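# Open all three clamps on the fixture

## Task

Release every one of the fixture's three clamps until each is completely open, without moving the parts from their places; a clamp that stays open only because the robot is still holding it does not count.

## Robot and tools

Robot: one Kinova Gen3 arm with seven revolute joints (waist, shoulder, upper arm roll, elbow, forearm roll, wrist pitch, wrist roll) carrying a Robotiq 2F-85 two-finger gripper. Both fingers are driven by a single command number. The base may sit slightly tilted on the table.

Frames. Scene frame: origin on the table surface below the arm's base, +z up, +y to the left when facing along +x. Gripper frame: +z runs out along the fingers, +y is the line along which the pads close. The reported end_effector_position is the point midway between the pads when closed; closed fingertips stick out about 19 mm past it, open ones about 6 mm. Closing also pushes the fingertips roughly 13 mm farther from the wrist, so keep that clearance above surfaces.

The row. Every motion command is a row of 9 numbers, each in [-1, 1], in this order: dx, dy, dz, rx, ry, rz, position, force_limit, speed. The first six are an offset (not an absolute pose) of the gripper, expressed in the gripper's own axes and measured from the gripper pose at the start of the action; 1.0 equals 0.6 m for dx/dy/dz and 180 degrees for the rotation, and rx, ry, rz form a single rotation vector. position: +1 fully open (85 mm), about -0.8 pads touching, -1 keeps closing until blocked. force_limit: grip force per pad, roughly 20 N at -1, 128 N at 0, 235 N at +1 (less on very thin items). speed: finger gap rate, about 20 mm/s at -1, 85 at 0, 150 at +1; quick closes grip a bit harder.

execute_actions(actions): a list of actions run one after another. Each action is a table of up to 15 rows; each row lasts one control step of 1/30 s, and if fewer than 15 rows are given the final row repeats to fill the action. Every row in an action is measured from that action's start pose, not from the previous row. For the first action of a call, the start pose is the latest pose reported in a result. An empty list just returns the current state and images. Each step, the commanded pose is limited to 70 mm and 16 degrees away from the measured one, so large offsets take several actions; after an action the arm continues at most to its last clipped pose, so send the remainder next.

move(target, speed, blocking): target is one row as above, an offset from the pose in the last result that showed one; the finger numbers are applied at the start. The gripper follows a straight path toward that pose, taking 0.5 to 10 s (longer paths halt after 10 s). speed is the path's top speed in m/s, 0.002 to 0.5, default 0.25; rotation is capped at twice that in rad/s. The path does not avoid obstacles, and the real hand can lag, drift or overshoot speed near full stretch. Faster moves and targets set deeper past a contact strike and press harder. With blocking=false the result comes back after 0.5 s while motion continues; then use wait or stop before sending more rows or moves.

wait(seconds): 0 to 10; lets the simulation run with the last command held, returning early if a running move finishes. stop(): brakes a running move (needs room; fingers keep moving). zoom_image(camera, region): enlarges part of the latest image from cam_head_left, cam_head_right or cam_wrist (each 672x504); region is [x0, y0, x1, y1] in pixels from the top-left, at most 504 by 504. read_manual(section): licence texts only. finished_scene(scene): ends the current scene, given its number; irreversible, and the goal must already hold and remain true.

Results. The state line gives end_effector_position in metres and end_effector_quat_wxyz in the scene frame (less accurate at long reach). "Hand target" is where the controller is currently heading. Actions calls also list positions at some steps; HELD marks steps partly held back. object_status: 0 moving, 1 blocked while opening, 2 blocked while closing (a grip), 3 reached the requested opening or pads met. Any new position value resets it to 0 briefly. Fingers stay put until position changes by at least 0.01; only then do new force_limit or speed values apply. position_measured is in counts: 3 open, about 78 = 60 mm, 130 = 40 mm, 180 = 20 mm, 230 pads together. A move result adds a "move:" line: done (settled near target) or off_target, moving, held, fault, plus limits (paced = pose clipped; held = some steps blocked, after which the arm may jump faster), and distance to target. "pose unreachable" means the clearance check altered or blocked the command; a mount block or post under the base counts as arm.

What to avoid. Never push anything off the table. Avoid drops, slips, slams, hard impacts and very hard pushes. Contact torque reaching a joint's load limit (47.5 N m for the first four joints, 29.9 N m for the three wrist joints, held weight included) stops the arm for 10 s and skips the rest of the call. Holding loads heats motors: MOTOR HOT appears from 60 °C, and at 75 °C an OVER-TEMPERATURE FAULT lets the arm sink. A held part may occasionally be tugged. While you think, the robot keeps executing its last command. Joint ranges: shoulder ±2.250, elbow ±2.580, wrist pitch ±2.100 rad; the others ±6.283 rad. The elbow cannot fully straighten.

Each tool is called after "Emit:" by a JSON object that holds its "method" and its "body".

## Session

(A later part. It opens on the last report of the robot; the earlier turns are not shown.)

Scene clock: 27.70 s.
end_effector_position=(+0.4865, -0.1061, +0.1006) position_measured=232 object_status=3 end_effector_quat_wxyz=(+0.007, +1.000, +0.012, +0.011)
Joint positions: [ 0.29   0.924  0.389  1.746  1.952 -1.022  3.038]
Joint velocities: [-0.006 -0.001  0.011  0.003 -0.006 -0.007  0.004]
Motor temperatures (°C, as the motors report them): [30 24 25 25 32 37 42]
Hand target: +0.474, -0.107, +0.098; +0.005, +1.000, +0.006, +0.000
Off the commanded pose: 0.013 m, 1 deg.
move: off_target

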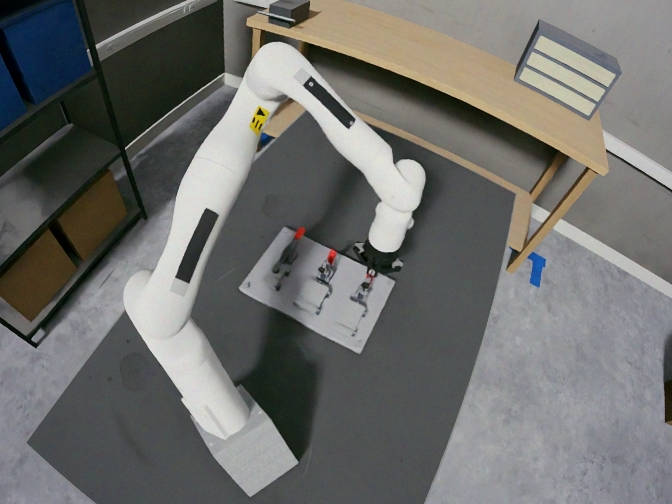

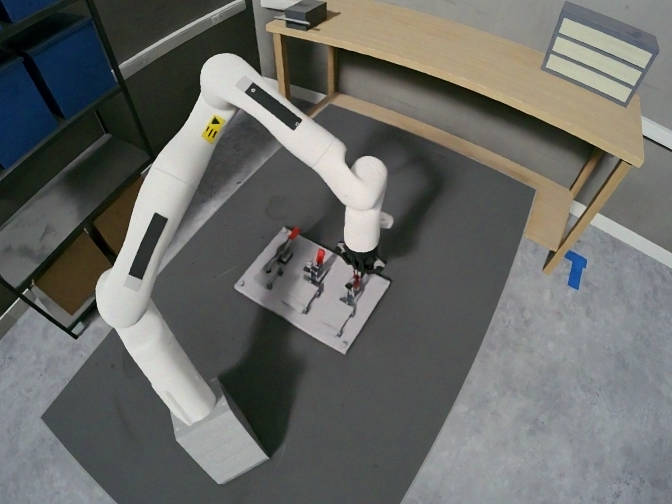

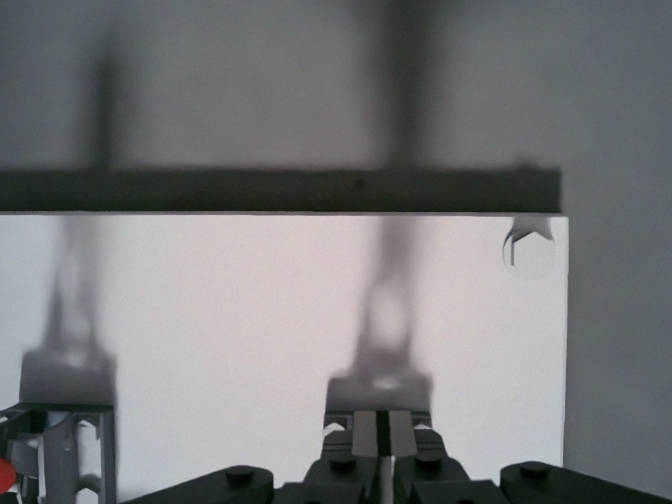

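Emit:
{"method": "move", "body": {"target": [0.06,-0.182,0.005,0,-0.007,0,-1,0,0], "speed": 0.2}}

Emit:
{"method": "move", "body": {"target": [-0.075,0,0,0,0,0,-1,0,0], "speed": 0.04}}

Scene clock: 28.77 s.
end_effector_position=(+0.5191, +0.0033, +0.0967) position_measured=232 object_status=3 end_effector_quat_wxyz=(+0.007, +1.000, +0.011, -0.000)
Joint positions: [ 0.072  0.775  0.401  1.78   1.984 -0.988  2.791]
Joint velocities: [-0.008 -0.006 -0.006  0.     0.003  0.002 -0.001]
Motor temperatures (°C, as the motors report them): [30 24 25 25 32 37 42]
Hand target: +0.519, +0.004, +0.097; +0.007, +1.000, +0.012, -0.000
Off the commanded pose: 0.001 m, 0 deg.
move: done

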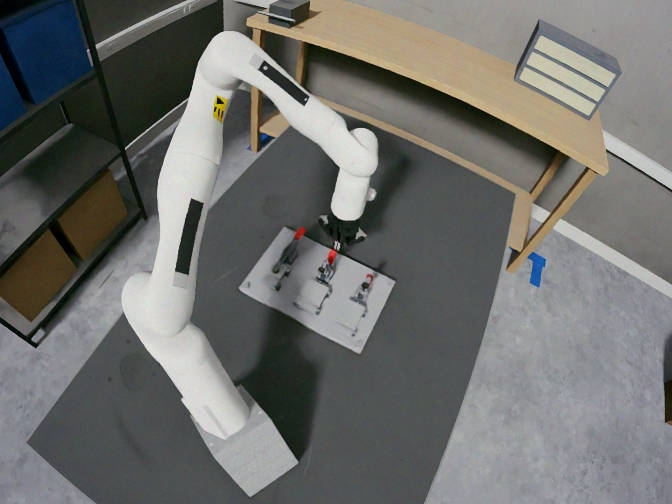

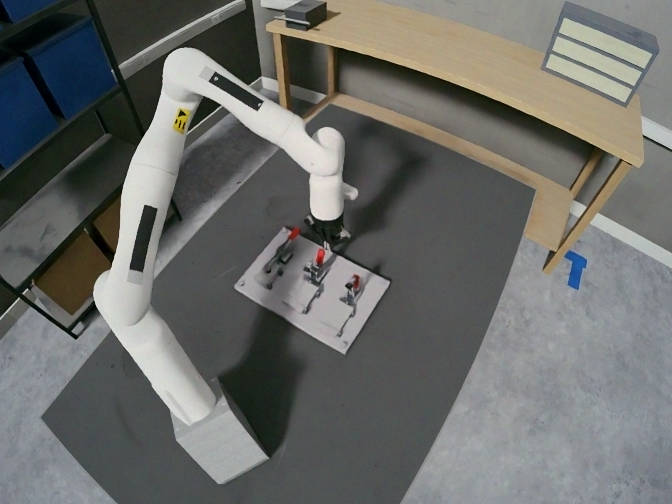

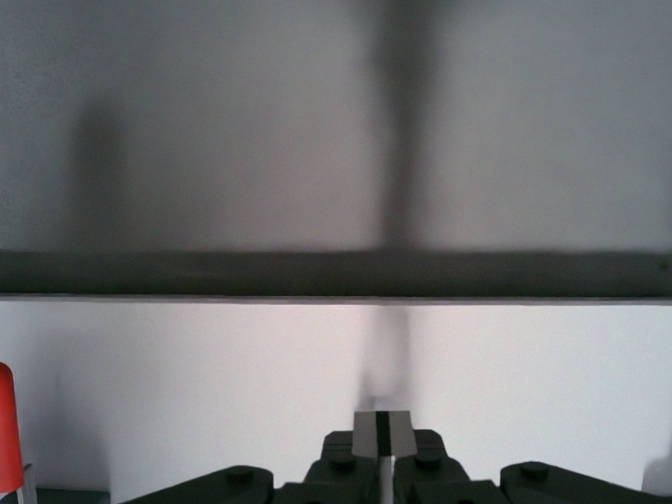

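Scene clock: 30.13 s.
end_effector_position=(+0.4867, +0.0031, +0.0999) position_measured=232 object_status=3 end_effector_quat_wxyz=(+0.009, +1.000, +0.016, +0.012)
Joint positions: [ 0.095  0.735  0.384  1.915  1.922 -0.931  2.928]
Joint velocities: [-0.004 -0.003  0.008  0.002 -0.003 -0.005  0.002]
Motor temperatures (°C, as the motors report them): [30 24 25 25 32 37 42]
Hand target: +0.474, +0.002, +0.097; +0.007, +1.000, +0.011, -0.000
Off the commanded pose: 0.013 m, 1 deg.
move: off_target

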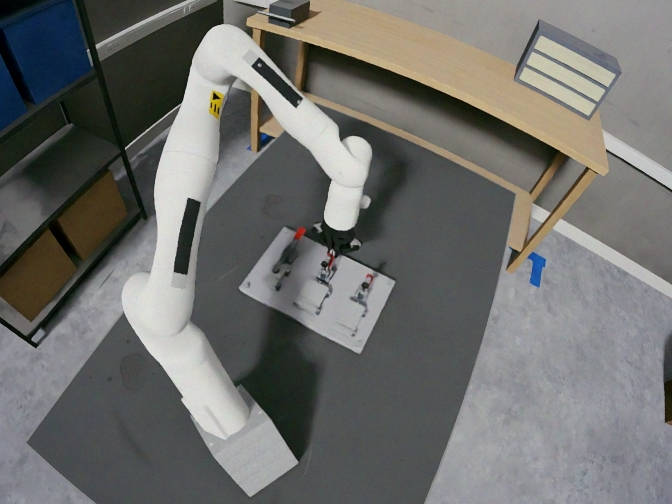

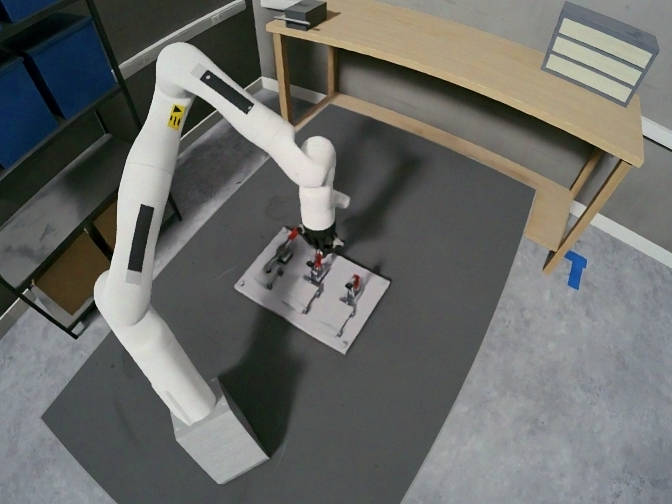

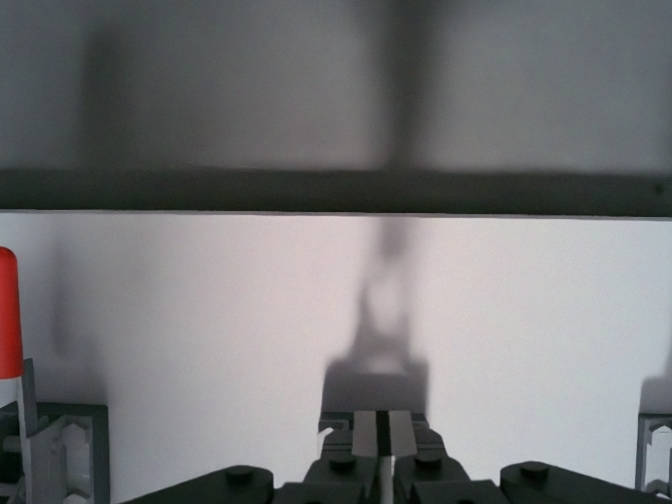

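Emit:
{"method": "move", "body": {"target": [0.042,-0.182,-0.0275,0.0057,-0.0076,0.0102,0.2,0,-0.3], "speed": 0.2}}

Scene clock: 31.40 s.
end_effector_position=(+0.5074, +0.1131, +0.1148) position_measured=104 object_status=0 end_effector_quat_wxyz=(-0.000, +1.000, -0.000, -0.001)
Joint positions: [-0.123  0.572  0.416  1.887  2.028 -0.942  2.567]
Joint velocities: [-0.002 -0.002 -0.001  0.     0.001  0.001 -0.001]
Motor temperatures (°C, as the motors report them): [30 24 25 25 32 37 42]
Hand target: +0.507, +0.113, +0.115; -0.000, +1.000, -0.000, -0.001
Off the commanded pose: 0.001 m, 0 deg.
move: done

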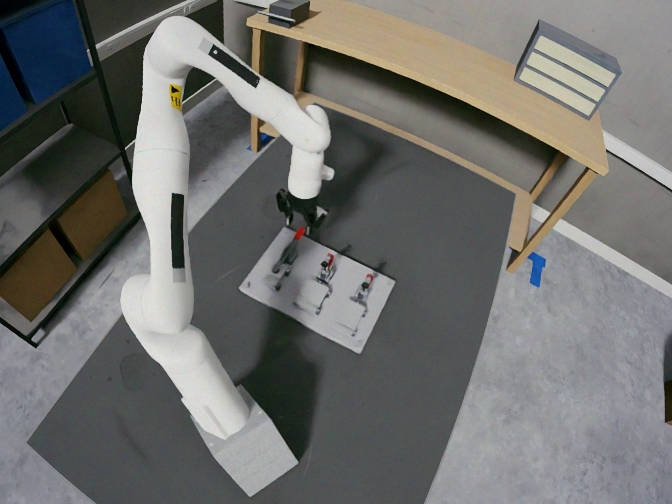

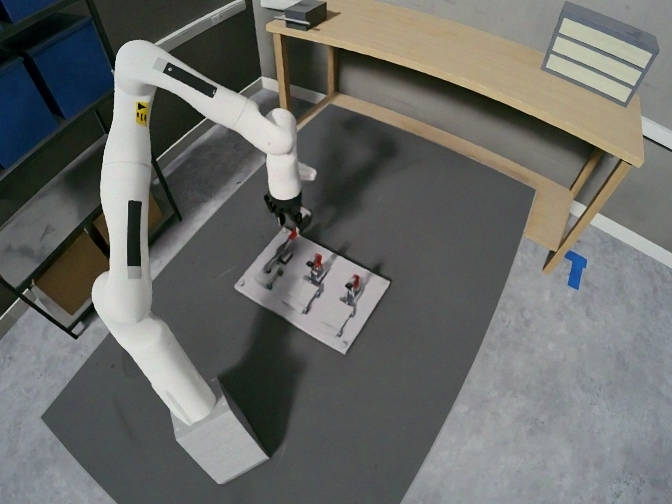

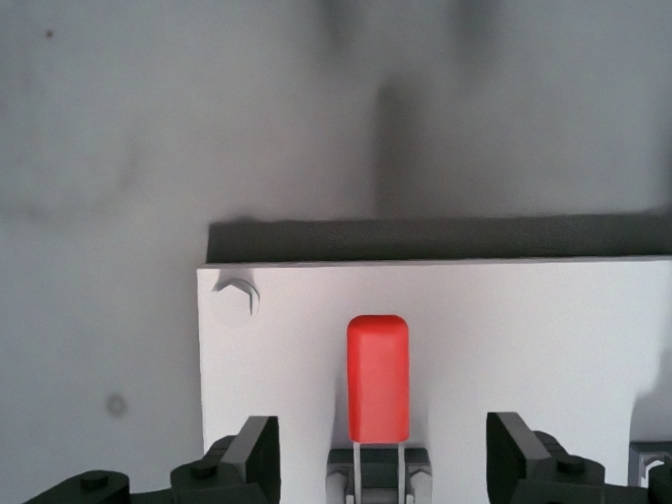

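Emit:
{"method": "move", "body": {"target": [0.006,0,0.102,0,0,0,0.2,0,0], "speed": 0.1}}

Emit:
{"method": "execute_actions", "body": {"actions": [[[0,0,0,0,0,0,-1,-0.5,0.3]]]}}

Emit:
{"method": "move", "body": {"target": [-0.01,0,-0.03,0,0,0,-1,-0.5,0.3], "speed": 0.03}}

Emit:
{"method": "move", "body": {"target": [-0.032,0,-0.022,0,0,0,-1,-0.5,0.3], "speed": 0.03}}

Scene clock: 32.50 s.
end_effector_position=(+0.5111, +0.1132, +0.0540) position_measured=104 object_status=3 end_effector_quat_wxyz=(-0.000, +1.000, -0.000, -0.000)
Joint positions: [-0.149  0.682  0.349  1.882  1.9   -0.846  2.644]
Joint velocities: [ 0.001  0.005 -0.001 -0.     0.001  0.001  0.001]
Motor temperatures (°C, as the motors report them): [30 24 25 25 32 37 42]
Hand target: +0.511, +0.113, +0.054; -0.000, +1.000, -0.000, -0.001
Off the commanded pose: 0.000 m, 0 deg.
move: done

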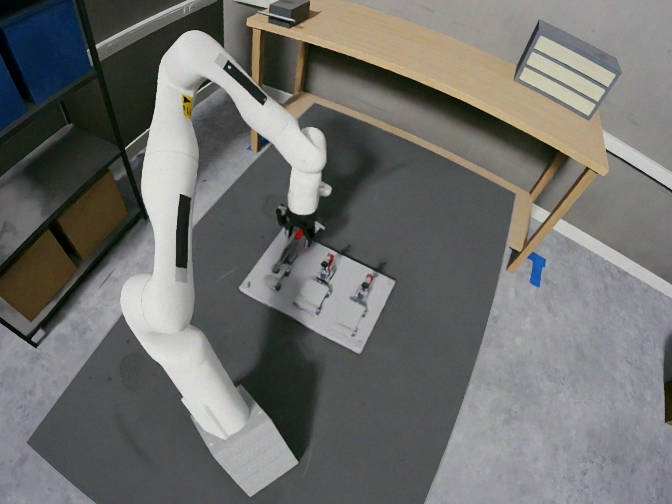

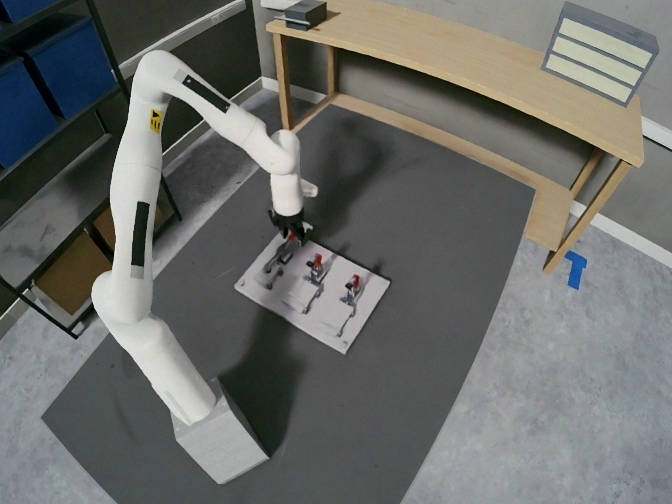

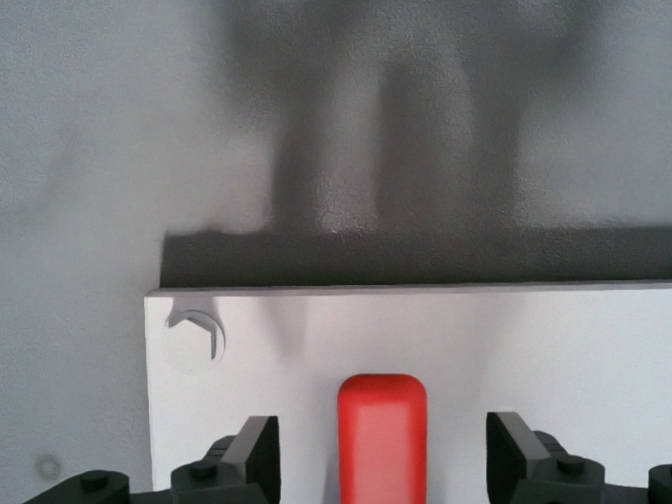

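Scene clock: 33.00 s.
end_effector_position=(+0.5112, +0.1135, +0.0540) position_measured=188 object_status=0 end_effector_quat_wxyz=(-0.001, +1.000, -0.000, -0.000)
Joint positions: [-0.149  0.682  0.349  1.882  1.9   -0.846  2.644]
Joint velocities: [-0. -0.  0. -0. -0.  0. -0.]
Motor temperatures (°C, as the motors report them): [30 24 25 25 32 37 42]
Hand target: +0.511, +0.113, +0.054; -0.000, +1.000, -0.000, -0.000
Off the commanded pose: 0.000 m, 0 deg.
Step readings (end_effector_position):
0: (+0.5111, +0.1132, +0.0540)
1: (+0.5111, +0.1132, +0.0540)
2: (+0.5112, +0.1133, +0.0541)
4: (+0.5112, +0.1132, +0.0540)
8: (+0.5112, +0.1132, +0.0540)
15: end_effector_position above

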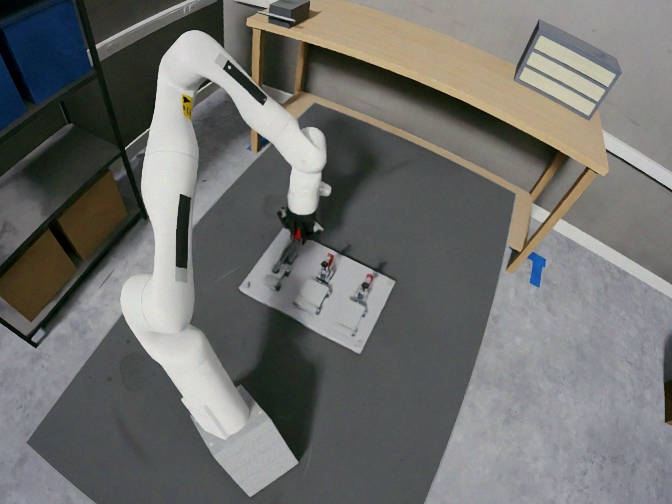

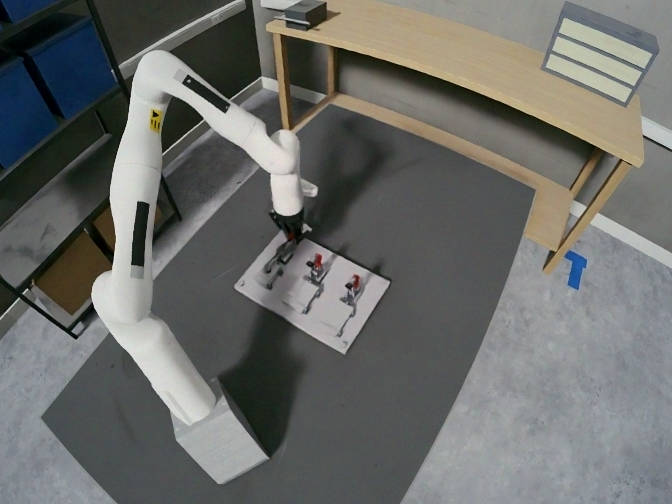

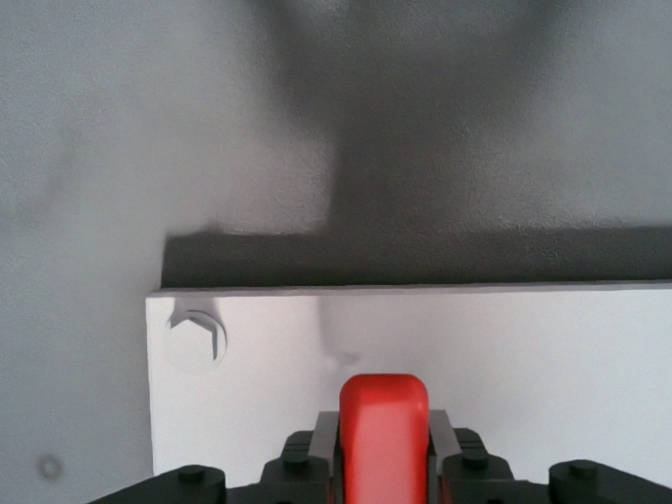

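Scene clock: 33.87 s.
end_effector_position=(+0.5016, +0.1136, +0.0672) position_measured=188 object_status=2 end_effector_quat_wxyz=(-0.001, +1.000, -0.001, -0.005)
Joint positions: [-0.142  0.651  0.359  1.905  1.931 -0.861  2.634]
Joint velocities: [ 0.002 -0.001 -0.004  0.     0.002  0.003 -0.002]
Motor temperatures (°C, as the motors report them): [30 24 25 25 32 37 42]
Hand target: +0.505, +0.114, +0.072; -0.001, +1.000, -0.000, -0.000
Off the commanded pose: 0.006 m, 1 deg.
move: off_target

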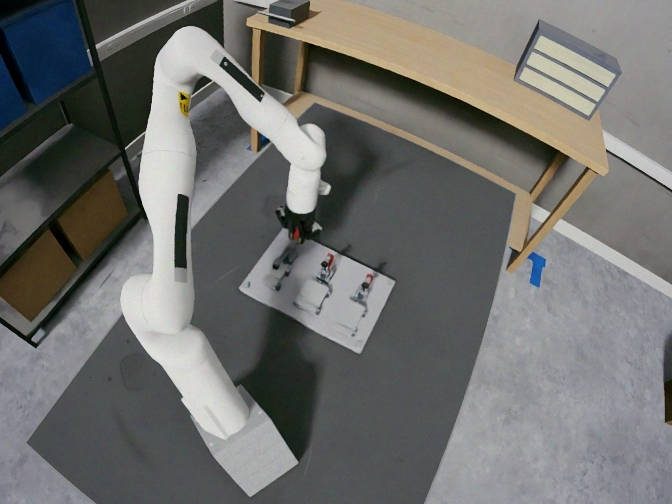

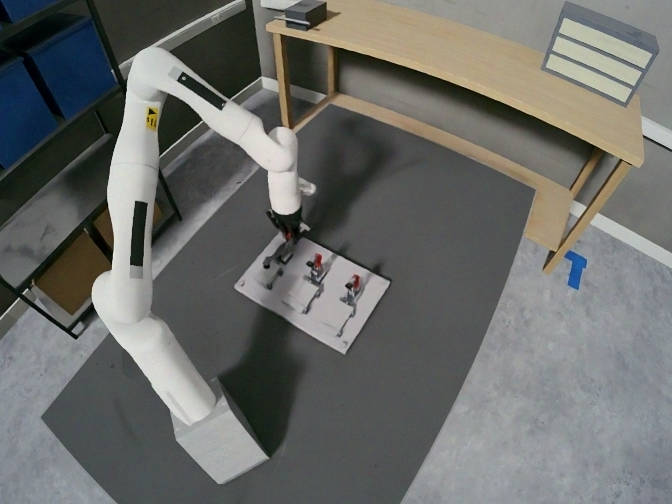

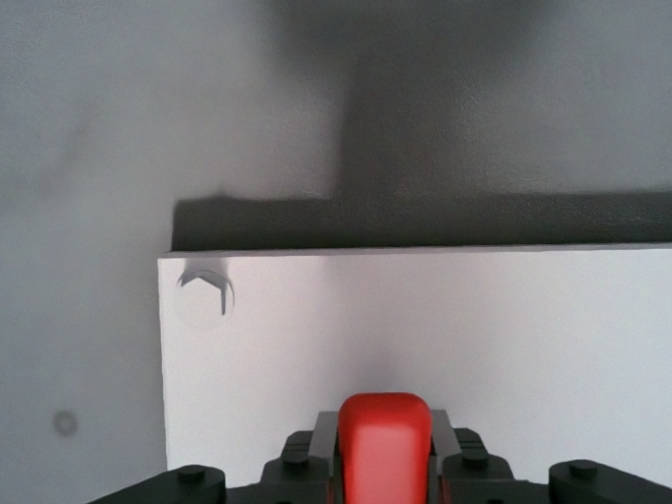

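Scene clock: 34.87 s.
end_effector_position=(+0.4900, +0.1136, +0.0749) position_measured=188 object_status=2 end_effector_quat_wxyz=(+0.002, +1.000, +0.001, -0.001)
Joint positions: [-0.137  0.62   0.356  1.955  1.921 -0.842  2.667]
Joint velocities: [ 0.003 -0.    -0.005  0.     0.002  0.003 -0.002]
Motor temperatures (°C, as the motors report them): [30 24 25 25 32 37 42]
Hand target: +0.483, +0.114, +0.080; -0.001, +1.000, -0.001, -0.005
Off the commanded pose: 0.009 m, 1 deg.
move: off_target

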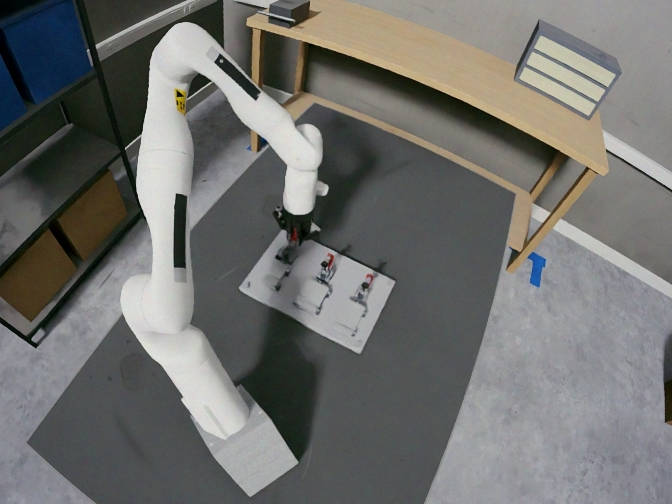

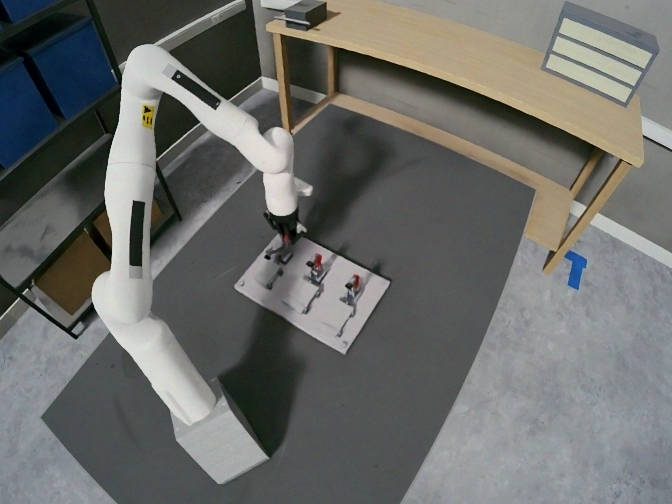

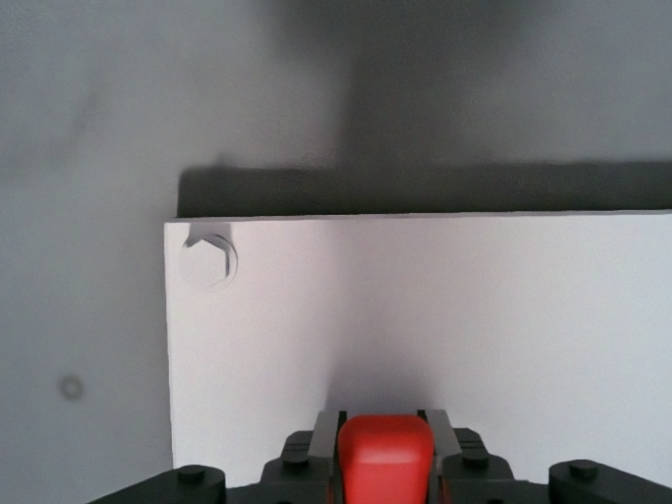

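Emit:
{"method": "execute_actions", "body": {"actions": [[[0,0,0,0,0,0,-0.2,0,0.5]],[[0.01,0,-0.004,0,0,0,-0.2,0,0.5],[0.02,0,-0.008,0,0,0,-0.2,0,0.5],[0.03,0,-0.012,0,0,0,-0.2,0,0.5],[0.04,0,-0.016,0,0,0,-0.2,0,0.5],[0.05,0,-0.02,0,0,0,-0.2,0,0.5],[0.056,0,-0.024,0,0,0,-0.2,0,0.5]],[[0,0,0,0,0,0,-1,0,0.5]]]}}

Emit:
{"method": "move", "body": {"target": [-0.083,0,-0.012,0,0,0,-1,0,0.5], "speed": 0.04}}

Scene clock: 36.57 s.
end_effector_position=(+0.5237, +0.1140, +0.0894) position_measured=232 object_status=0 end_effector_quat_wxyz=(+0.002, +1.000, +0.001, -0.001)
Joint positions: [-0.137  0.631  0.392  1.836  1.999 -0.916  2.555]
Joint velocities: [-0.    -0.001  0.     0.    -0.     0.     0.   ]
Motor temperatures (°C, as the motors report them): [30 24 25 25 32 37 42]
Hand target: +0.524, +0.114, +0.089; +0.002, +1.000, +0.001, -0.001
Off the commanded pose: 0.000 m, 0 deg.
Step readings (end_effector_position; steps 1 to 15: 1st action; 16 to 30: 2nd action; 31 to 45: 3rd action):
0: (+0.4900, +0.1136, +0.0749)
1: (+0.4902, +0.1136, +0.0744)
2: (+0.4917, +0.1133, +0.0736)
4: (+0.4912, +0.1134, +0.0732)
8: (+0.4899, +0.1135, +0.0745)
15: (+0.4900, +0.1136, +0.0749)
16: (+0.4902, +0.1136, +0.0749)
17: (+0.4914, +0.1137, +0.0753)
19: (+0.4989, +0.1138, +0.0782)
23: (+0.5188, +0.1134, +0.0873)
30: (+0.5237, +0.1140, +0.0894)
31: (+0.5237, +0.1140, +0.0894)
32: (+0.5238, +0.1140, +0.0895)
34: (+0.5238, +0.1140, +0.0894)
38: (+0.5237, +0.1140, +0.0894)
45: end_effector_position above

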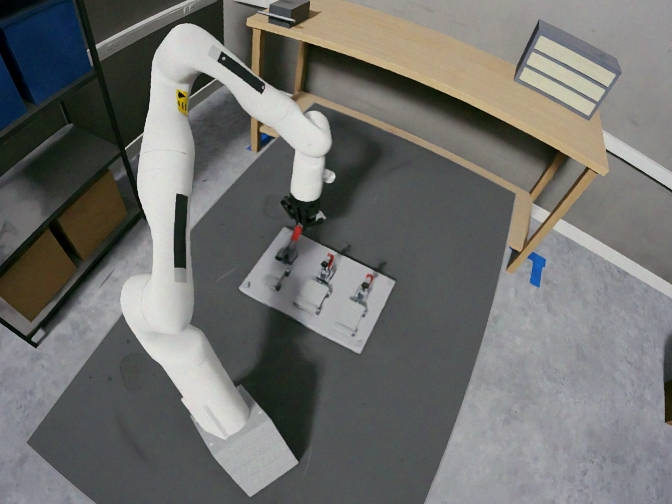

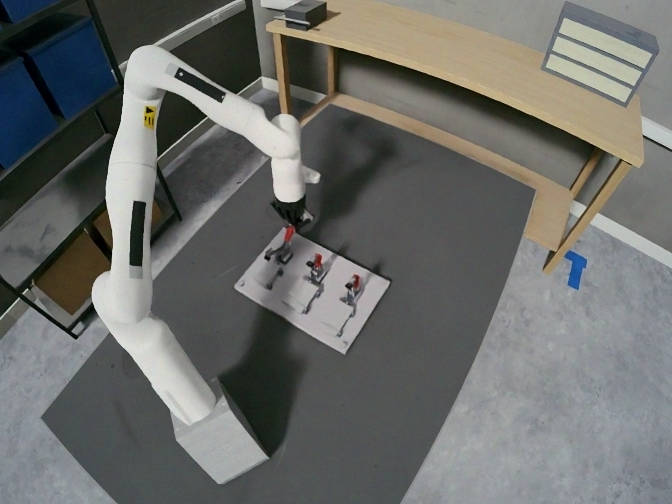

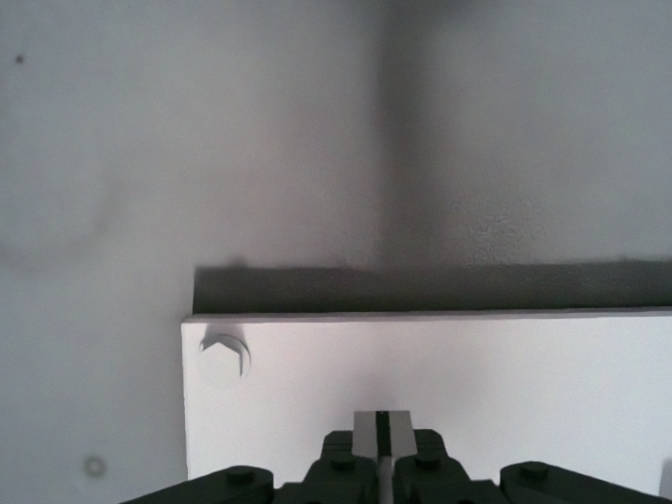

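Scene clock: 38.07 s.
end_effector_position=(+0.4867, +0.1135, +0.1005) position_measured=232 object_status=3 end_effector_quat_wxyz=(+0.004, +1.000, +0.003, +0.012)
Joint positions: [-0.126  0.559  0.379  1.991  1.939 -0.851  2.676]
Joint velocities: [-0.001 -0.004  0.005  0.003 -0.001 -0.002  0.002]
Motor temperatures (°C, as the motors report them): [30 24 25 25 32 37 42]
Hand target: +0.474, +0.114, +0.097; +0.002, +1.000, +0.001, -0.001
Off the commanded pose: 0.013 m, 2 deg.
move: off_target

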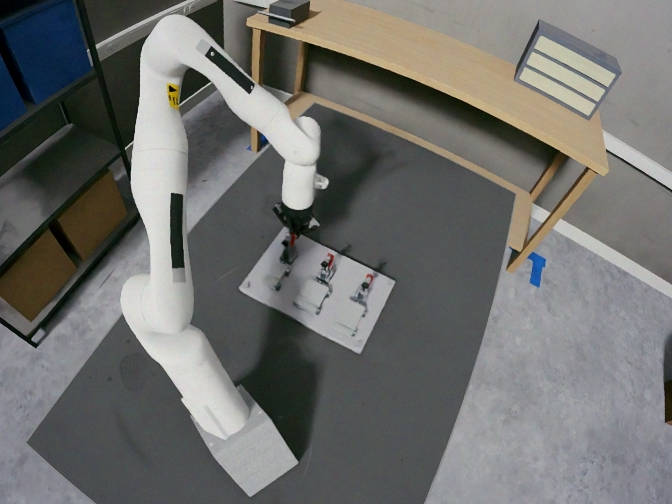

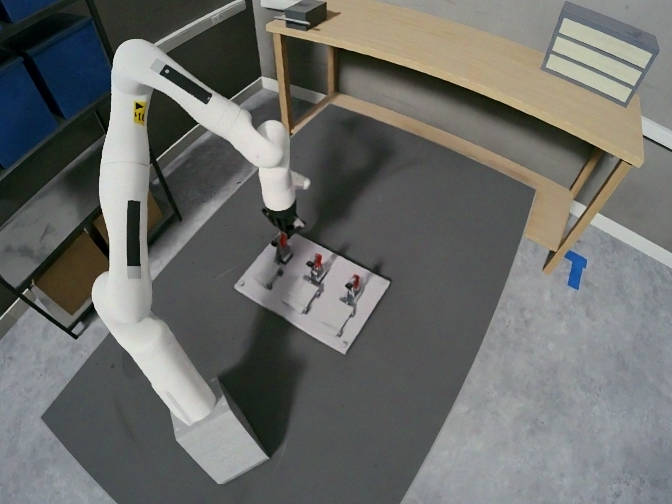

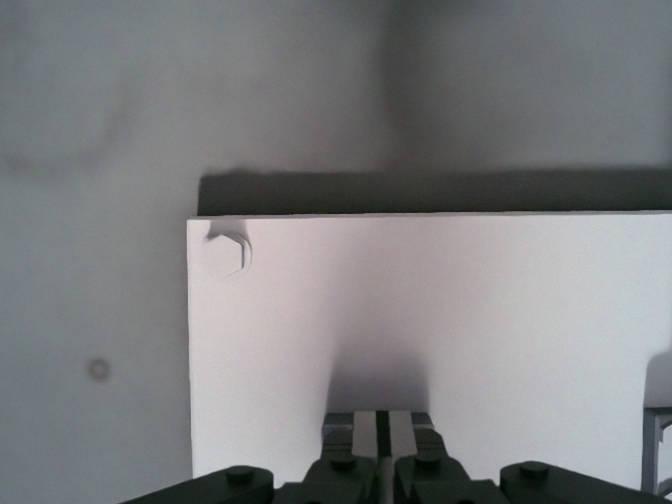

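Emit:
{"method": "move", "body": {"target": [0.05,0,-0.05,0,0,0,-1,0,0.5], "speed": 0.15}}

Emit:
{"method": "zoom_image", "body": {"camera": "cam_head_right", "region": [220, 210, 420, 360]}}

Scene clock: 38.93 s.
end_effector_position=(+0.5160, +0.1141, +0.1311) position_measured=232 object_status=3 end_effector_quat_wxyz=(+0.004, +1.000, +0.003, +0.012)
Joint positions: [-0.118  0.54   0.426  1.879  2.046 -0.945  2.552]
Joint velocities: [ 0.     0.    -0.001 -0.001  0.    -0.     0.001]
Motor temperatures (°C, as the motors report them): [30 24 25 25 32 37 42]
Hand target: +0.516, +0.114, +0.131; +0.004, +1.000, +0.003, +0.012
Off the commanded pose: 0.000 m, 0 deg.
move: done

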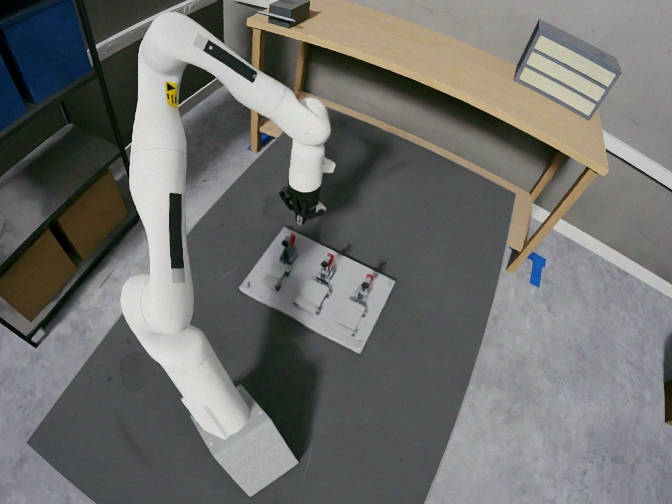

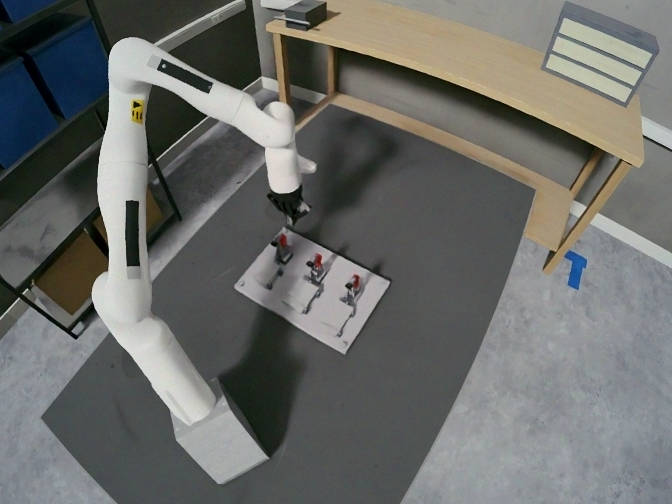

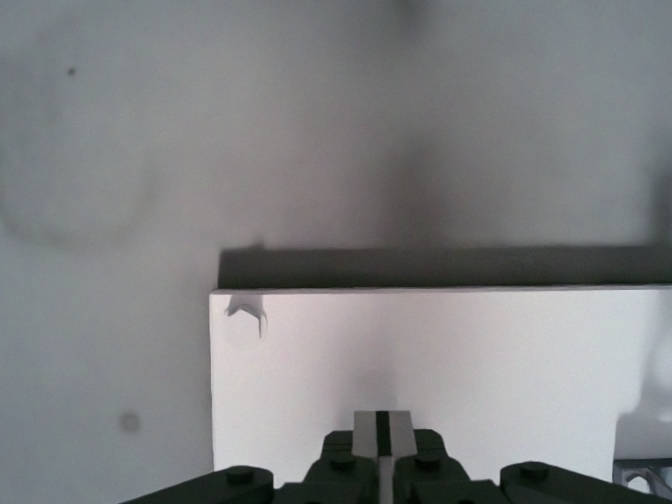

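Region (220, 210, 420, 360) of cam_head_right's 672x504 image, scaled by 2.520, with more detail than that image has; it fills the top 378 rows of this view, and the rest is white.

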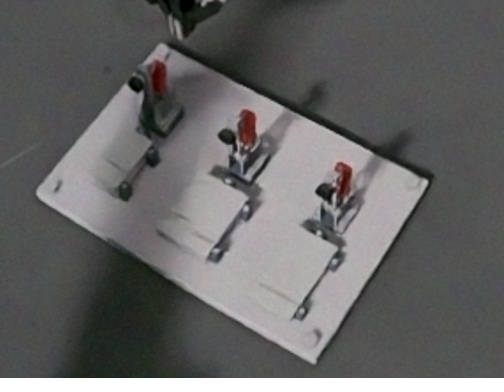

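Emit:
{"method": "finished_scene", "body": {"scene": 1}}

The scene is finished: the task was done.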